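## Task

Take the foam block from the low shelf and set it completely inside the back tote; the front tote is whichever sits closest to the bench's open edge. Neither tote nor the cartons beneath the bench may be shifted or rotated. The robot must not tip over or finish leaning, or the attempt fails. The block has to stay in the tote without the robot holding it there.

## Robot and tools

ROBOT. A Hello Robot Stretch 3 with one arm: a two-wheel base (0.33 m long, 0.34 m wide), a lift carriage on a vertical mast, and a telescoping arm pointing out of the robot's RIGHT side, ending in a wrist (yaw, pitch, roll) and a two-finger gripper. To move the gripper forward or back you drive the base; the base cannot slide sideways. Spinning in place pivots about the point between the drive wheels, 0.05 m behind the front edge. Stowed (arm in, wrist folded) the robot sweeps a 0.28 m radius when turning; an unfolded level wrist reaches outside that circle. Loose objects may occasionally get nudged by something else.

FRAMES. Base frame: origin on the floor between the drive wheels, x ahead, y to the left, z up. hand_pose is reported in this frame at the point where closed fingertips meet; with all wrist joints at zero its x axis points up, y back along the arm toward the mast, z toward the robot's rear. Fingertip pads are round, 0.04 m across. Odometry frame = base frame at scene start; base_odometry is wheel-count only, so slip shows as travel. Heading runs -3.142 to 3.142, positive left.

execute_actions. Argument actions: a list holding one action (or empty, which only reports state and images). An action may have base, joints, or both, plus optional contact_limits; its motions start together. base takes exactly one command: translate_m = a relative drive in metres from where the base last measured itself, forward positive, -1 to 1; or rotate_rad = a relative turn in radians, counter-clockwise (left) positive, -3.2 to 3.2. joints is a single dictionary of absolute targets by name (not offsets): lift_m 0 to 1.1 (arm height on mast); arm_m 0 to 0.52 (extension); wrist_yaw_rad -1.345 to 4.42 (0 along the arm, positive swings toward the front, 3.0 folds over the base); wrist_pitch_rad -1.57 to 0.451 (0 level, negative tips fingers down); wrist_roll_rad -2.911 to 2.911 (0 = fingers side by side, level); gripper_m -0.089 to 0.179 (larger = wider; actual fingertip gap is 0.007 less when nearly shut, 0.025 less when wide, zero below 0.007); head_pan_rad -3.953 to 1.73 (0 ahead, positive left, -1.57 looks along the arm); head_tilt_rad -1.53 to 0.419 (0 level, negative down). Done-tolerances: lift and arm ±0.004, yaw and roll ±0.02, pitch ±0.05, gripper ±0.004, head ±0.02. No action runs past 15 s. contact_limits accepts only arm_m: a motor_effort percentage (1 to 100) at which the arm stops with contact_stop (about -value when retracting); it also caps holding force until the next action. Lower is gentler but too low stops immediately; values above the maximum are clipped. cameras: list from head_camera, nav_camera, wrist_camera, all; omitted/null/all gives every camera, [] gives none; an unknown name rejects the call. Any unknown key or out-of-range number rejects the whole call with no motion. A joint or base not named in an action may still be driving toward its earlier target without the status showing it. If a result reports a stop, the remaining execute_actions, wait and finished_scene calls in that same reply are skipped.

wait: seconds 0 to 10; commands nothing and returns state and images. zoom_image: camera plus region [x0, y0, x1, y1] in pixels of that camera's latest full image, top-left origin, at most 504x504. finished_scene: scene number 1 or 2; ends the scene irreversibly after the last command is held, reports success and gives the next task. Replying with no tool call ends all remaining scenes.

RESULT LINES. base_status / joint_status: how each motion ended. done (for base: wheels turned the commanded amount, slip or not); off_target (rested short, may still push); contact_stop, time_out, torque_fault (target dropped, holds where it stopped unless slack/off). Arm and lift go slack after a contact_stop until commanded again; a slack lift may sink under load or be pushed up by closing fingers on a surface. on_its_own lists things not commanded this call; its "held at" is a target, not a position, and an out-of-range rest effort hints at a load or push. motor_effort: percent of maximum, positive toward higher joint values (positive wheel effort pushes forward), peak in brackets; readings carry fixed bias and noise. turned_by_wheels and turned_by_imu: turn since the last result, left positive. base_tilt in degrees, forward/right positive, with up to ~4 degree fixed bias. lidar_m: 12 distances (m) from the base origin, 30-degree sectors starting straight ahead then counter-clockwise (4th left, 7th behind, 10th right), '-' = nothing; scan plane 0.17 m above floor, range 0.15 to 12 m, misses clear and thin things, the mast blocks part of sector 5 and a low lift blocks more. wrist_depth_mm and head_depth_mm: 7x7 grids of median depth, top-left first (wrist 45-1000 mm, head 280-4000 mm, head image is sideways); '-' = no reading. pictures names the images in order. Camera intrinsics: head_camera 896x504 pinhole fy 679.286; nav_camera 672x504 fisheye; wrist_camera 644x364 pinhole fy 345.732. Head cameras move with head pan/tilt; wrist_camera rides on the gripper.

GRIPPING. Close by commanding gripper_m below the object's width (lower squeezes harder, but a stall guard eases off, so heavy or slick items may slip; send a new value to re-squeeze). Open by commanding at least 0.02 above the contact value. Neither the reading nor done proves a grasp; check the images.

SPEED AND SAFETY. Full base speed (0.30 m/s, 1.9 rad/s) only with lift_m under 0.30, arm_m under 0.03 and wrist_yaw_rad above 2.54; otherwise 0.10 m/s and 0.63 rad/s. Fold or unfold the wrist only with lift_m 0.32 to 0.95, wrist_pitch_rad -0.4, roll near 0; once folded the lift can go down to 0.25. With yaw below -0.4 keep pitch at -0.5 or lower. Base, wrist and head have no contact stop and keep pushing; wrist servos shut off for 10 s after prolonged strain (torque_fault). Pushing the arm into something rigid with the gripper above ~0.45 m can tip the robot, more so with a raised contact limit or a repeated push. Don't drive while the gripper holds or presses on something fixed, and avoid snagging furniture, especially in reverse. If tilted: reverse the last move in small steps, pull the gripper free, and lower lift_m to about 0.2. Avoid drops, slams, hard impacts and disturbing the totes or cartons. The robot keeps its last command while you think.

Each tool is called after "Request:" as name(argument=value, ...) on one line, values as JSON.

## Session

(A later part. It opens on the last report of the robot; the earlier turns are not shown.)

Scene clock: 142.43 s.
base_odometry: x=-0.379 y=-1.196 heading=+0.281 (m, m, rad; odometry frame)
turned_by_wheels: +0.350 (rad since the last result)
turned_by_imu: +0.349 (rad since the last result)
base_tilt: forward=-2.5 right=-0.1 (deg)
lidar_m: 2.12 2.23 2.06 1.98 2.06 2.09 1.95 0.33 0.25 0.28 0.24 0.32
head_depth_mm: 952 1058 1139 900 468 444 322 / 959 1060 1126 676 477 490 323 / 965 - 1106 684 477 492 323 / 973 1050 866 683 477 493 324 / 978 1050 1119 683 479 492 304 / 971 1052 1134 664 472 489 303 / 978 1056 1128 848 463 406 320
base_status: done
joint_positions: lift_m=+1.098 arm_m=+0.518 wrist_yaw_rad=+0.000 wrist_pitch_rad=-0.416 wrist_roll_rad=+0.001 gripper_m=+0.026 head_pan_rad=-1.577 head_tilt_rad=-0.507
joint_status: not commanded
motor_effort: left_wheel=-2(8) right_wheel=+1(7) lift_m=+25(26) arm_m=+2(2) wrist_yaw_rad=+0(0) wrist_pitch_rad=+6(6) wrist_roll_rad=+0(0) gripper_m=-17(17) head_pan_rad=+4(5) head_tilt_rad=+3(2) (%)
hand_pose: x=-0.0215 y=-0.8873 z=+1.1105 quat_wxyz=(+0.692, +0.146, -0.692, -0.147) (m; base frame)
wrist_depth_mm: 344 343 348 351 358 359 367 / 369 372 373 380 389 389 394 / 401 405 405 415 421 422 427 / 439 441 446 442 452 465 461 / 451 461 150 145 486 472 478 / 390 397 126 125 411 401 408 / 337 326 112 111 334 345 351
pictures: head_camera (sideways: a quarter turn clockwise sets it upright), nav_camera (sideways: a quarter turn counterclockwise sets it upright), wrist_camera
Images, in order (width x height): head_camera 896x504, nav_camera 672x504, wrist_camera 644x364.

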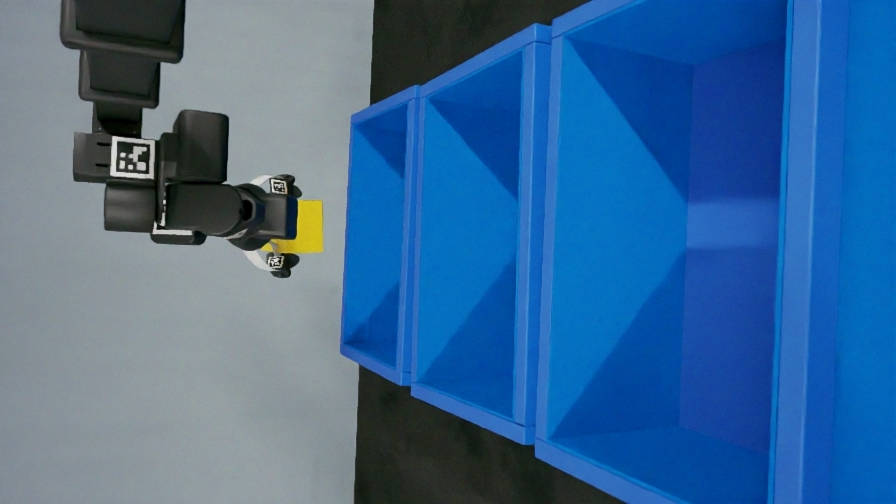

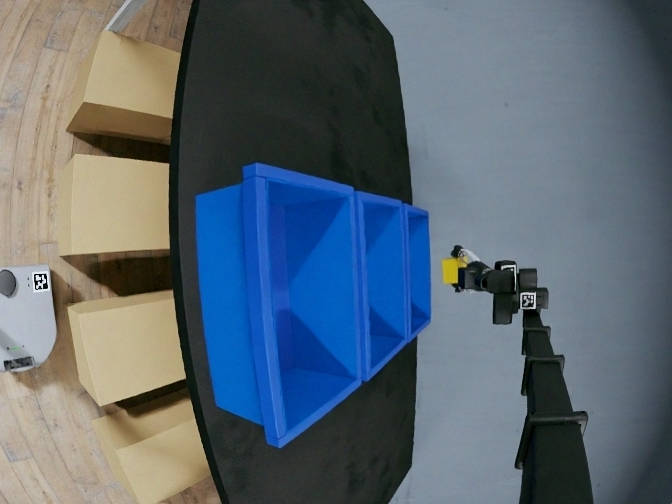

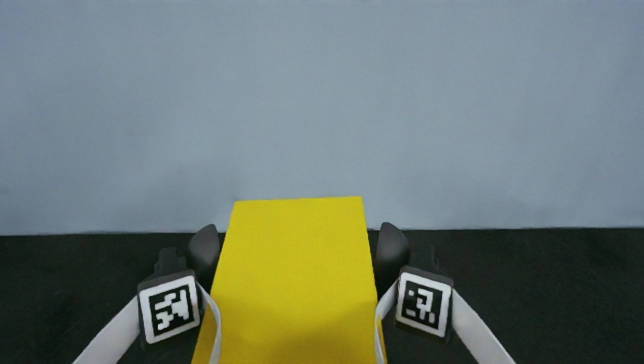

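Request:
execute_actions(actions=[{"joints": {"arm_m": 0.465}, "contact_limits": {"arm_m": 15}}], cameras=["wrist_camera"])

Request:
execute_actions(actions=[{"joints": {"wrist_pitch_rad": -0.65, "head_tilt_rad": -0.35}}], cameras=["head_camera", "wrist_camera"])

Scene clock: 146.87 s.
base_odometry: x=-0.379 y=-1.196 heading=+0.281 (m, m, rad; odometry frame)
turned_by_wheels: +0.000 (rad since the last result)
turned_by_imu: +0.000 (rad since the last result)
base_tilt: forward=-2.5 right=-0.1 (deg)
lidar_m: 2.11 2.23 2.06 1.98 2.07 2.09 1.95 0.33 0.25 0.28 0.24 0.32
head_depth_mm: 952 1055 1144 896 468 444 321 / 963 1063 1125 676 477 491 322 / 962 - 1106 681 477 492 324 / 973 1051 868 684 478 492 324 / 976 1053 1113 682 479 491 304 / 975 1052 1128 663 472 489 303 / 975 1053 1131 847 464 405 320
base_status: not commanded
joint_positions: lift_m=+1.098 arm_m=+0.465 wrist_yaw_rad=+0.000 wrist_pitch_rad=-0.416 wrist_roll_rad=+0.001 gripper_m=+0.026 head_pan_rad=-1.577 head_tilt_rad=-0.507
joint_status: all done
motor_effort: left_wheel=-2(2) right_wheel=+2(2) lift_m=+26(25) arm_m=-4(3) wrist_yaw_rad=+0(0) wrist_pitch_rad=+6(6) wrist_roll_rad=+0(0) gripper_m=-17(17) head_pan_rad=+4(3) head_tilt_rad=+3(3) (%)
contact_limits: arm_m 15 (drawing in: default 22, maximum 35; extending or still: default 29, maximum 47)
hand_pose: x=-0.0215 y=-0.8348 z=+1.1105 quat_wxyz=(+0.692, +0.146, -0.692, -0.147) (m; base frame)
wrist_depth_mm: 388 398 402 398 400 406 412 / 418 421 429 423 437 438 450 / 451 450 456 468 482 479 488 / 496 501 497 509 517 526 536 / 459 465 150 145 507 477 485 / 389 394 126 125 412 399 404 / 221 230 113 110 236 228 352
pictures: wrist_camera
Images, in order (width x height): wrist_camera 644x364.

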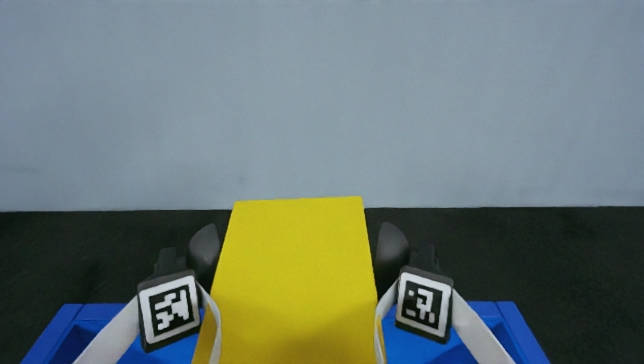

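Scene clock: 147.80 s.
base_odometry: x=-0.379 y=-1.196 heading=+0.281 (m, m, rad; odometry frame)
turned_by_wheels: +0.000 (rad since the last result)
turned_by_imu: +0.000 (rad since the last result)
base_tilt: forward=-2.5 right=+0.0 (deg)
lidar_m: 2.11 2.23 2.05 1.98 2.05 2.09 1.95 0.33 0.25 0.28 0.24 0.32
head_depth_mm: 992 1037 1122 1154 839 450 431 / 993 1039 1116 1156 663 455 468 / 993 1038 - 882 673 456 468 / 989 1045 1103 875 667 456 465 / 992 1048 1106 1147 661 456 462 / 990 1049 1107 1149 652 457 461 / 992 1049 1106 1151 789 441 419
base_status: not commanded
joint_positions: lift_m=+1.098 arm_m=+0.465 wrist_yaw_rad=+0.000 wrist_pitch_rad=-0.661 wrist_roll_rad=+0.001 gripper_m=+0.026 head_pan_rad=-1.577 head_tilt_rad=-0.360
joint_status: all done
motor_effort: left_wheel=-2(2) right_wheel=+2(1) lift_m=+25(26) arm_m=-3(4) wrist_yaw_rad=+0(0) wrist_pitch_rad=+4(5) wrist_roll_rad=+0(0) gripper_m=-17(17) head_pan_rad=+5(4) head_tilt_rad=+4(19) (%)
hand_pose: x=-0.0216 y=-0.7977 z=+1.0599 quat_wxyz=(+0.669, +0.230, -0.669, -0.230) (m; base frame)
wrist_depth_mm: 424 430 428 435 439 435 442 / 471 469 478 483 489 492 496 / 442 454 456 462 468 470 477 / 374 225 228 230 398 406 414 / 212 241 150 144 241 232 356 / 204 260 127 126 280 216 316 / 205 261 112 111 271 202 173
pictures: head_camera (sideways: a quarter turn clockwise sets it upright), wrist_camera
Images, in order (width x height): head_camera 896x504, wrist_camera 644x364.

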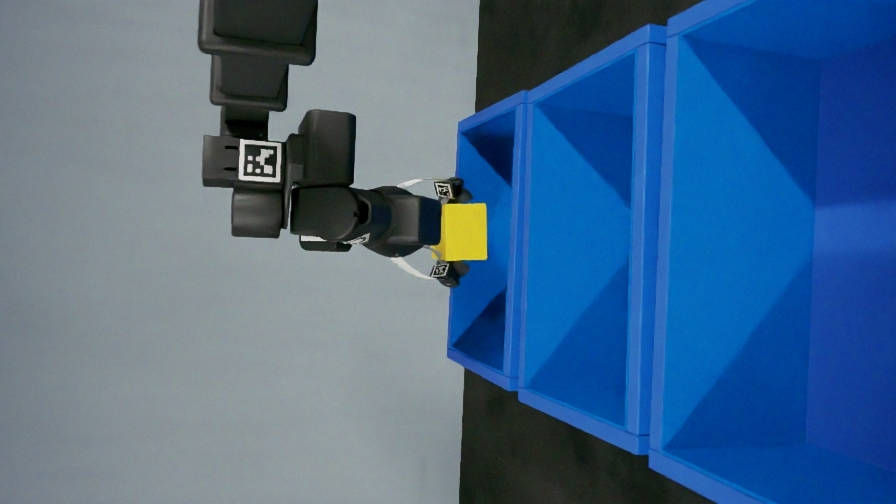

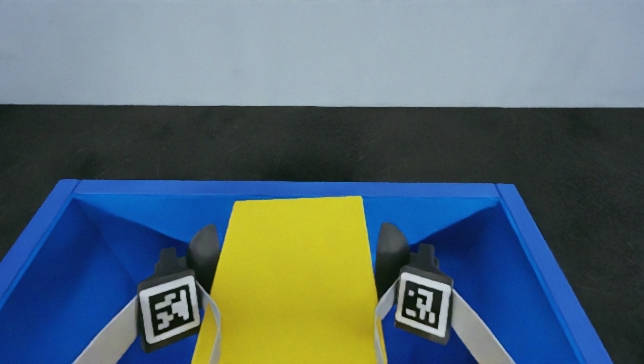

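Request:
execute_actions(actions=[{"joints": {"wrist_pitch_rad": -0.8, "arm_m": 0.5}, "contact_limits": {"arm_m": 15}}], cameras=["head_camera", "wrist_camera"])

Scene clock: 150.73 s.
base_odometry: x=-0.379 y=-1.196 heading=+0.281 (m, m, rad; odometry frame)
turned_by_wheels: +0.000 (rad since the last result)
turned_by_imu: +0.000 (rad since the last result)
base_tilt: forward=-2.5 right=-0.1 (deg)
lidar_m: 2.11 2.23 2.06 1.98 2.06 2.09 1.95 0.33 0.25 0.28 0.24 0.32
head_depth_mm: 991 1037 1121 1153 837 450 431 / 990 1037 1112 1157 663 455 468 / 994 1037 - 1143 675 455 467 / 991 1047 1111 883 667 456 465 / 993 1046 1110 1144 661 456 464 / 992 1048 1107 1154 652 458 461 / 993 1048 1107 1141 794 441 419
base_status: not commanded
joint_positions: lift_m=+1.098 arm_m=+0.500 wrist_yaw_rad=+0.000 wrist_pitch_rad=-0.808 wrist_roll_rad=+0.001 gripper_m=+0.026 head_pan_rad=-1.577 head_tilt_rad=-0.359
joint_status: all done
motor_effort: left_wheel=-2(2) right_wheel=+2(2) lift_m=+25(25) arm_m=+3(3) wrist_yaw_rad=+0(1) wrist_pitch_rad=+3(4) wrist_roll_rad=+0(0) gripper_m=-17(17) head_pan_rad=+5(4) head_tilt_rad=+4(4) (%)
contact_limits: arm_m 15 (drawing in: default 22, maximum 35; extending or still: default 29, maximum 47)
hand_pose: x=-0.0216 y=-0.8043 z=+1.0343 quat_wxyz=(+0.650, +0.278, -0.650, -0.279) (m; base frame)
wrist_depth_mm: 428 424 428 434 439 449 453 / 401 410 418 426 434 433 434 / 356 365 368 372 378 382 390 / 192 199 200 195 203 200 345 / 205 247 151 144 243 215 306 / 206 259 126 125 276 214 170 / 205 243 112 111 246 201 152
pictures: head_camera (sideways: a quarter turn clockwise sets it upright), wrist_camera
Images, in order (width x height): head_camera 896x504, wrist_camera 644x364.

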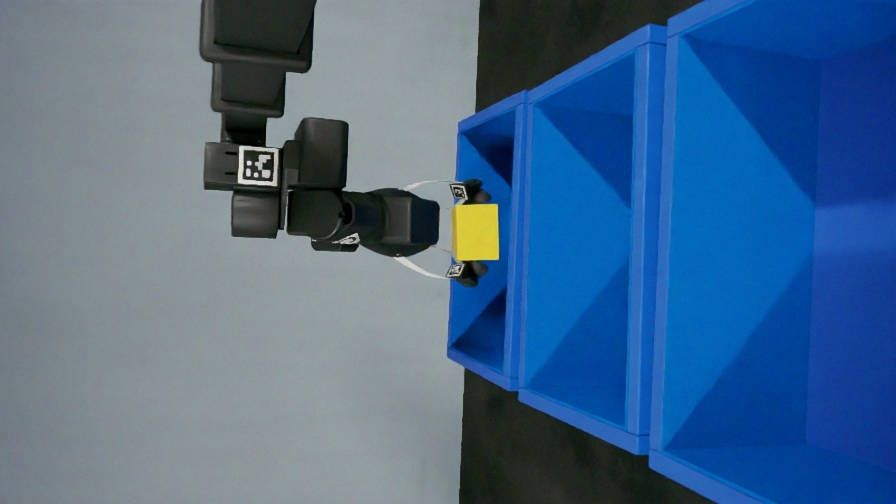

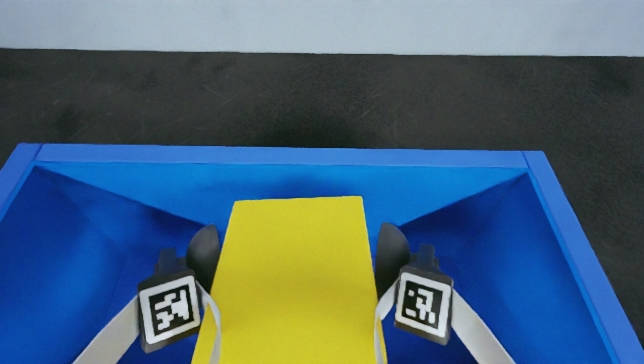

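Request:
execute_actions(actions=[{"joints": {"lift_m": 1.045}}], cameras=["head_camera", "wrist_camera"])

Scene clock: 153.67 s.
base_odometry: x=-0.379 y=-1.196 heading=+0.281 (m, m, rad; odometry frame)
turned_by_wheels: +0.000 (rad since the last result)
turned_by_imu: +0.000 (rad since the last result)
base_tilt: forward=-2.6 right=-0.2 (deg)
lidar_m: 2.12 2.23 2.05 1.98 2.06 2.08 1.95 0.33 0.25 0.28 0.24 0.32
head_depth_mm: 993 1047 1090 1157 837 451 431 / 994 1047 1091 1155 662 454 469 / 987 1045 - 878 675 456 468 / 992 1048 1094 1148 667 455 465 / 989 1047 1110 1150 663 457 463 / 990 1046 1109 1147 653 457 460 / 993 1052 1110 1152 791 441 419
base_status: not commanded
joint_positions: lift_m=+1.045 arm_m=+0.500 wrist_yaw_rad=+0.000 wrist_pitch_rad=-0.809 wrist_roll_rad=+0.001 gripper_m=+0.026 head_pan_rad=-1.577 head_tilt_rad=-0.359
joint_status: all done
motor_effort: left_wheel=-2(2) right_wheel=+2(2) lift_m=+11(24) arm_m=+2(3) wrist_yaw_rad=+0(1) wrist_pitch_rad=+3(3) wrist_roll_rad=+0(0) gripper_m=-17(18) head_pan_rad=+5(4) head_tilt_rad=+3(4) (%)
hand_pose: x=-0.0216 y=-0.8041 z=+0.9821 quat_wxyz=(+0.650, +0.278, -0.650, -0.279) (m; base frame)
wrist_depth_mm: 372 382 388 390 398 411 415 / 150 151 153 155 158 160 351 / 165 166 166 167 167 169 150 / 192 201 200 193 205 196 148 / 205 229 151 144 239 216 147 / 206 217 127 125 224 216 148 / 196 195 112 111 200 200 148
pictures: head_camera (sideways: a quarter turn clockwise sets it upright), wrist_camera
Images, in order (width x height): head_camera 896x504, wrist_camera 644x364.

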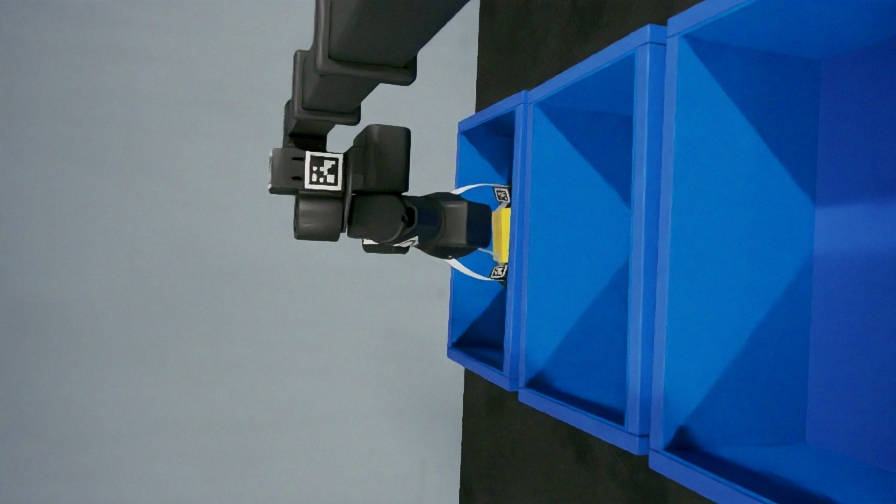

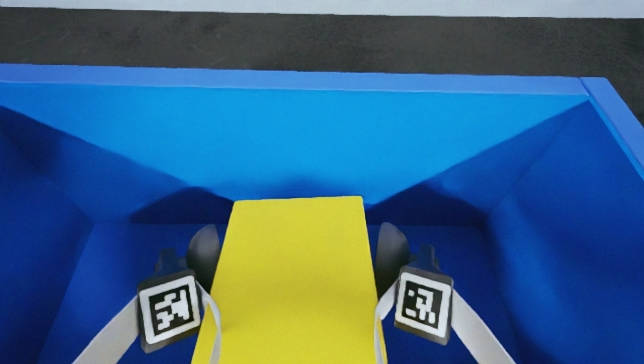

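Request:
execute_actions(actions=[{"joints": {"lift_m": 1.022}}], cameras=["head_camera", "wrist_camera"])

Scene clock: 156.70 s.
base_odometry: x=-0.379 y=-1.196 heading=+0.281 (m, m, rad; odometry frame)
turned_by_wheels: +0.000 (rad since the last result)
turned_by_imu: +0.000 (rad since the last result)
base_tilt: forward=-2.4 right=+0.0 (deg)
lidar_m: 2.11 2.24 2.05 1.98 2.06 2.09 1.95 0.33 0.25 0.29 0.24 0.32
head_depth_mm: 987 1044 1099 - 838 450 431 / 991 1043 1090 1142 663 455 469 / 992 1046 1091 883 674 455 468 / 994 1045 1100 1143 667 456 465 / 994 1044 1103 1144 663 456 462 / 989 1049 1107 1145 652 456 460 / 991 1043 1105 1148 793 441 419
base_status: not commanded
joint_positions: lift_m=+1.022 arm_m=+0.500 wrist_yaw_rad=+0.000 wrist_pitch_rad=-0.809 wrist_roll_rad=+0.001 gripper_m=+0.026 head_pan_rad=-1.577 head_tilt_rad=-0.359
joint_status: all done
motor_effort: left_wheel=-2(2) right_wheel=+1(1) lift_m=+12(13) arm_m=+3(3) wrist_yaw_rad=+1(0) wrist_pitch_rad=+3(3) wrist_roll_rad=+0(0) gripper_m=-18(18) head_pan_rad=+5(5) head_tilt_rad=+5(4) (%)
hand_pose: x=-0.0216 y=-0.8041 z=+0.9591 quat_wxyz=(+0.650, +0.278, -0.650, -0.279) (m; base frame)
wrist_depth_mm: 132 134 136 138 354 367 375 / 141 142 142 143 143 143 140 / 166 166 167 168 168 169 148 / 191 201 203 194 201 196 147 / 201 209 150 145 220 211 147 / 188 194 127 125 200 196 147 / 176 174 112 111 179 183 148
pictures: head_camera (sideways: a quarter turn clockwise sets it upright), wrist_camera
Images, in order (width x height): head_camera 896x504, wrist_camera 644x364.

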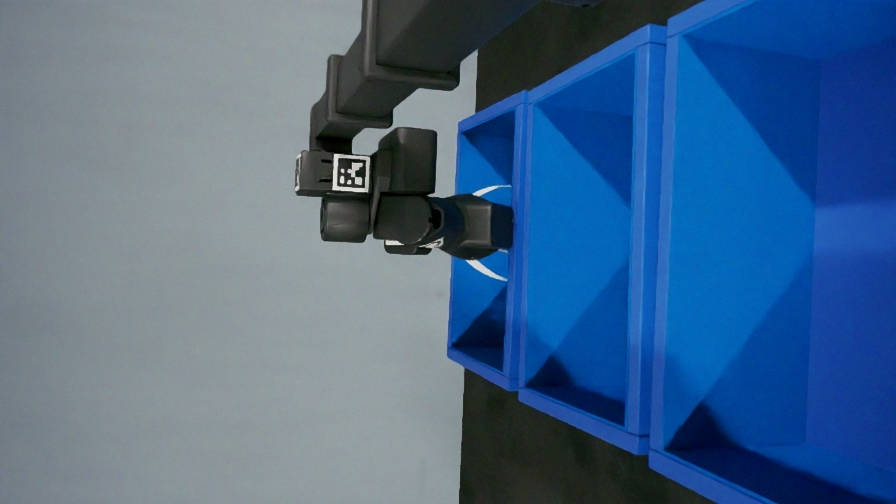

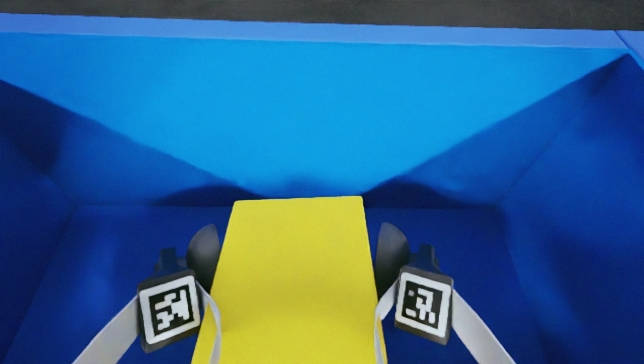

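Request:
execute_actions(actions=[{"joints": {"gripper_m": 0.115}}], cameras=["head_camera", "wrist_camera"])

Scene clock: 158.63 s.
base_odometry: x=-0.379 y=-1.196 heading=+0.281 (m, m, rad; odometry frame)
turned_by_wheels: +0.000 (rad since the last result)
turned_by_imu: +0.000 (rad since the last result)
base_tilt: forward=-2.4 right=-0.2 (deg)
lidar_m: 2.12 2.23 2.06 1.98 2.06 2.09 1.95 0.33 0.25 0.29 0.24 0.32
head_depth_mm: 991 1045 1097 - 838 451 430 / 992 1045 1086 1146 664 454 468 / 992 1045 1092 877 675 455 468 / 990 1049 1099 1145 666 456 465 / 994 1047 1106 1144 663 456 462 / 991 1046 1109 1149 650 456 461 / 992 1047 1109 1145 790 442 418
base_status: not commanded
joint_positions: lift_m=+1.022 arm_m=+0.500 wrist_yaw_rad=+0.000 wrist_pitch_rad=-0.809 wrist_roll_rad=+0.001 gripper_m=+0.115 head_pan_rad=-1.577 head_tilt_rad=-0.359
joint_status: all done
motor_effort: left_wheel=-2(2) right_wheel=+1(2) lift_m=+11(11) arm_m=+2(2) wrist_yaw_rad=+0(0) wrist_pitch_rad=+3(3) wrist_roll_rad=+0(0) gripper_m=+1(80) head_pan_rad=+5(5) head_tilt_rad=+4(4) (%)
hand_pose: x=-0.0216 y=-0.8041 z=+0.9591 quat_wxyz=(+0.650, +0.278, -0.650, -0.279) (m; base frame)
wrist_depth_mm: 132 134 135 138 357 364 372 / 142 142 142 143 143 144 140 / 166 166 167 166 168 169 148 / 193 200 202 202 203 196 148 / 202 211 213 211 221 210 148 / 191 - 190 151 157 194 147 / 177 176 140 138 179 179 147
pictures: head_camera (sideways: a quarter turn clockwise sets it upright), wrist_camera
Images, in order (width x height): head_camera 896x504, wrist_camera 644x364.

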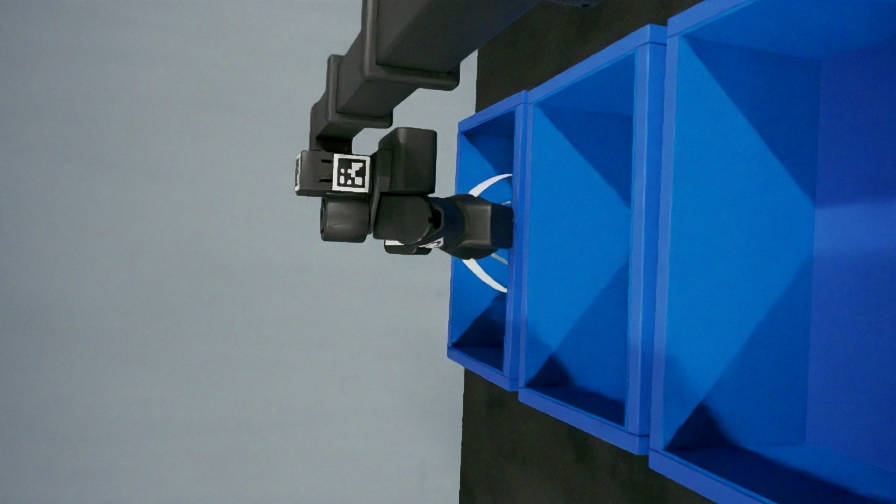

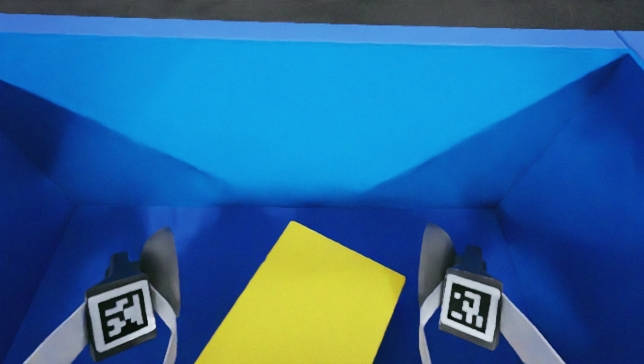

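Request:
execute_actions(actions=[{"joints": {"lift_m": 1.098}}], cameras=["head_camera", "wrist_camera"])

Scene clock: 160.63 s.
base_odometry: x=-0.379 y=-1.196 heading=+0.281 (m, m, rad; odometry frame)
turned_by_wheels: +0.000 (rad since the last result)
turned_by_imu: +0.000 (rad since the last result)
base_tilt: forward=-2.6 right=-0.1 (deg)
lidar_m: 2.10 2.24 2.05 1.98 2.06 2.09 1.95 0.33 0.25 0.28 0.24 0.32
head_depth_mm: 990 1038 1122 1150 838 450 431 / 992 1039 1110 1152 663 455 469 / 990 1040 - 1149 674 455 468 / 996 1047 1110 880 667 456 466 / 992 1047 1107 1148 664 456 463 / 994 1047 1110 1151 652 457 461 / 992 1050 1108 1143 790 441 419
base_status: not commanded
joint_positions: lift_m=+1.098 arm_m=+0.500 wrist_yaw_rad=+0.000 wrist_pitch_rad=-0.809 wrist_roll_rad=+0.001 gripper_m=+0.115 head_pan_rad=-1.577 head_tilt_rad=-0.359
joint_status: all done
motor_effort: left_wheel=-2(2) right_wheel=+2(2) lift_m=+25(27) arm_m=+2(3) wrist_yaw_rad=+0(1) wrist_pitch_rad=+3(3) wrist_roll_rad=+0(0) gripper_m=+0(1) head_pan_rad=+5(5) head_tilt_rad=+4(4) (%)
hand_pose: x=-0.0216 y=-0.8041 z=+1.0341 quat_wxyz=(+0.650, +0.278, -0.650, -0.279) (m; base frame)
wrist_depth_mm: 430 429 433 439 445 446 449 / 400 409 416 420 429 434 442 / 360 359 365 374 377 380 385 / 192 200 202 203 203 199 345 / 205 241 252 254 245 216 305 / 205 - 270 273 275 202 165 / 195 243 246 207 251 215 151
pictures: head_camera (sideways: a quarter turn clockwise sets it upright), wrist_camera
Images, in order (width x height): head_camera 896x504, wrist_camera 644x364.

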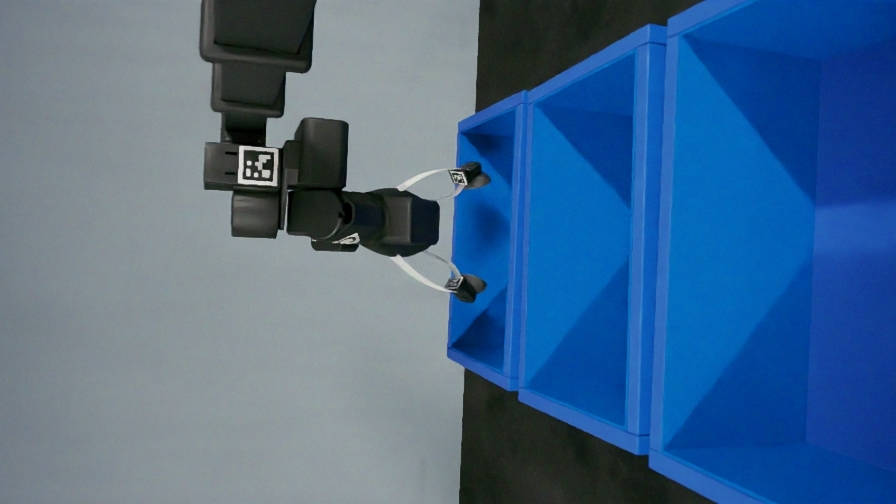

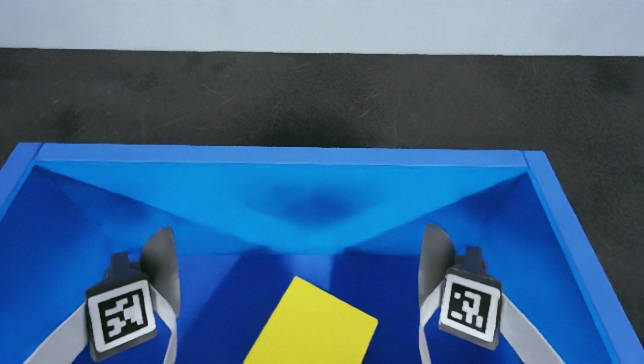

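Request:
execute_actions(actions=[{"joints": {"wrist_pitch_rad": -0.3}}], cameras=[])

Request:
execute_actions(actions=[{"joints": {"arm_m": 0.3, "head_tilt_rad": -0.6}}])

Scene clock: 163.63 s.
base_odometry: x=-0.379 y=-1.196 heading=+0.281 (m, m, rad; odometry frame)
turned_by_wheels: +0.000 (rad since the last result)
turned_by_imu: +0.000 (rad since the last result)
base_tilt: forward=-2.6 right=+0.0 (deg)
lidar_m: 2.11 2.24 2.05 1.98 2.06 2.09 1.95 0.33 0.25 0.28 0.24 0.32
head_depth_mm: 993 1038 1121 1153 838 449 431 / 993 1037 1118 1157 661 454 469 / 990 1041 - 1145 674 455 468 / 991 1047 1107 1150 669 456 466 / 991 1050 1111 1140 663 457 463 / 996 1049 1108 1157 653 457 460 / 993 1045 1102 1149 792 441 418
base_status: not commanded
joint_positions: lift_m=+1.098 arm_m=+0.500 wrist_yaw_rad=+0.000 wrist_pitch_rad=-0.324 wrist_roll_rad=+0.001 gripper_m=+0.115 head_pan_rad=-1.577 head_tilt_rad=-0.359
joint_status: all done
motor_effort: left_wheel=-2(2) right_wheel=+1(2) lift_m=+26(26) arm_m=+3(2) wrist_yaw_rad=+0(0) wrist_pitch_rad=+8(9) wrist_roll_rad=+0(0) gripper_m=+0(1) head_pan_rad=+5(4) head_tilt_rad=+4(5) (%)
hand_pose: x=-0.0215 y=-0.8799 z=+1.1318 quat_wxyz=(+0.698, +0.114, -0.698, -0.114) (m; base frame)
wrist_depth_mm: 357 358 362 365 369 373 375 / 375 377 385 392 393 390 405 / 407 408 408 417 415 431 425 / 432 438 443 449 449 461 467 / 467 463 476 483 478 490 502 / 439 - 442 443 457 456 456 / 373 362 375 376 379 371 382
pictures: none
No camera images: the call's "cameras" was empty. Leave "cameras" out to get every camera's image.

Scene clock: 166.33 s.
base_odometry: x=-0.379 y=-1.196 heading=+0.281 (m, m, rad; odometry frame)
turned_by_wheels: +0.000 (rad since the last result)
turned_by_imu: +0.000 (rad since the last result)
base_tilt: forward=-2.6 right=-0.1 (deg)
lidar_m: 2.11 2.23 2.06 1.98 2.06 2.09 1.95 0.33 0.25 0.29 0.24 0.32
head_depth_mm: 996 1076 1104 668 456 398 362 / - 1094 854 592 496 459 362 / - - 844 665 497 456 360 / 969 1049 838 664 498 314 359 / 976 1067 823 663 500 334 359 / 977 1069 1044 520 501 335 359 / 978 1064 1035 723 422 336 361
base_status: not commanded
joint_positions: lift_m=+1.098 arm_m=+0.300 wrist_yaw_rad=+0.000 wrist_pitch_rad=-0.323 wrist_roll_rad=+0.001 gripper_m=+0.115 head_pan_rad=-1.577 head_tilt_rad=-0.592
joint_status: all done
motor_effort: left_wheel=-2(2) right_wheel=+2(2) lift_m=+26(25) arm_m=-3(3) wrist_yaw_rad=+0(0) wrist_pitch_rad=+8(8) wrist_roll_rad=+0(0) gripper_m=+0(1) head_pan_rad=+4(4) head_tilt_rad=-3(21) (%)
hand_pose: x=-0.0215 y=-0.6806 z=+1.1320 quat_wxyz=(+0.698, +0.114, -0.698, -0.114) (m; base frame)
wrist_depth_mm: 526 534 541 548 553 556 569 / 559 570 575 589 590 595 601 / 607 594 602 619 621 634 640 / 630 641 651 653 680 673 683 / 534 543 367 374 374 555 569 / 437 - 395 400 405 458 459 / 375 348 370 334 363 263 389
pictures: head_camera (sideways: a quarter turn clockwise sets it upright), nav_camera (sideways: a quarter turn counterclockwise sets it upright), wrist_camera
Images, in order (width x height): head_camera 896x504, nav_camera 672x504, wrist_camera 644x364.

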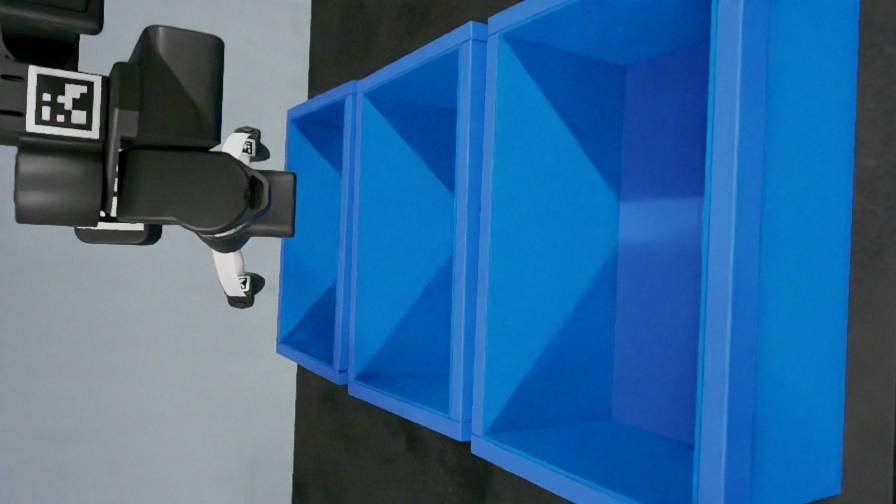

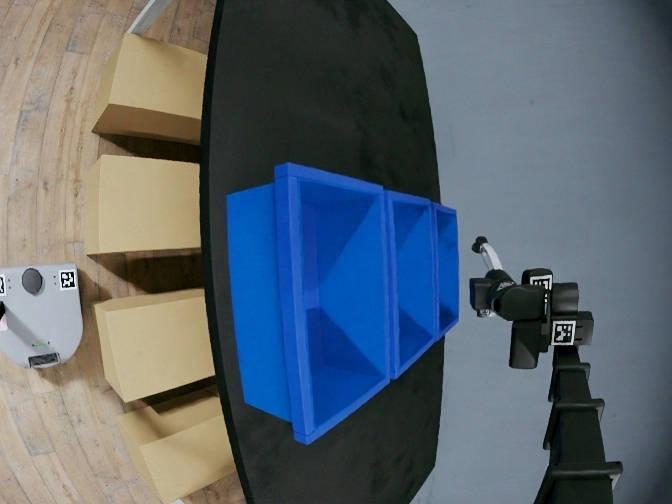

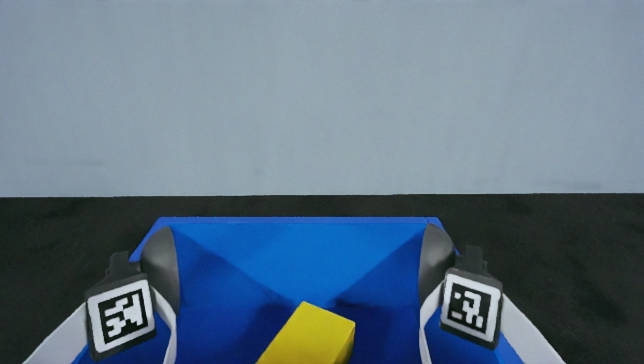

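Request:
finished_scene(scene=1)

The scene is finished: the task was done.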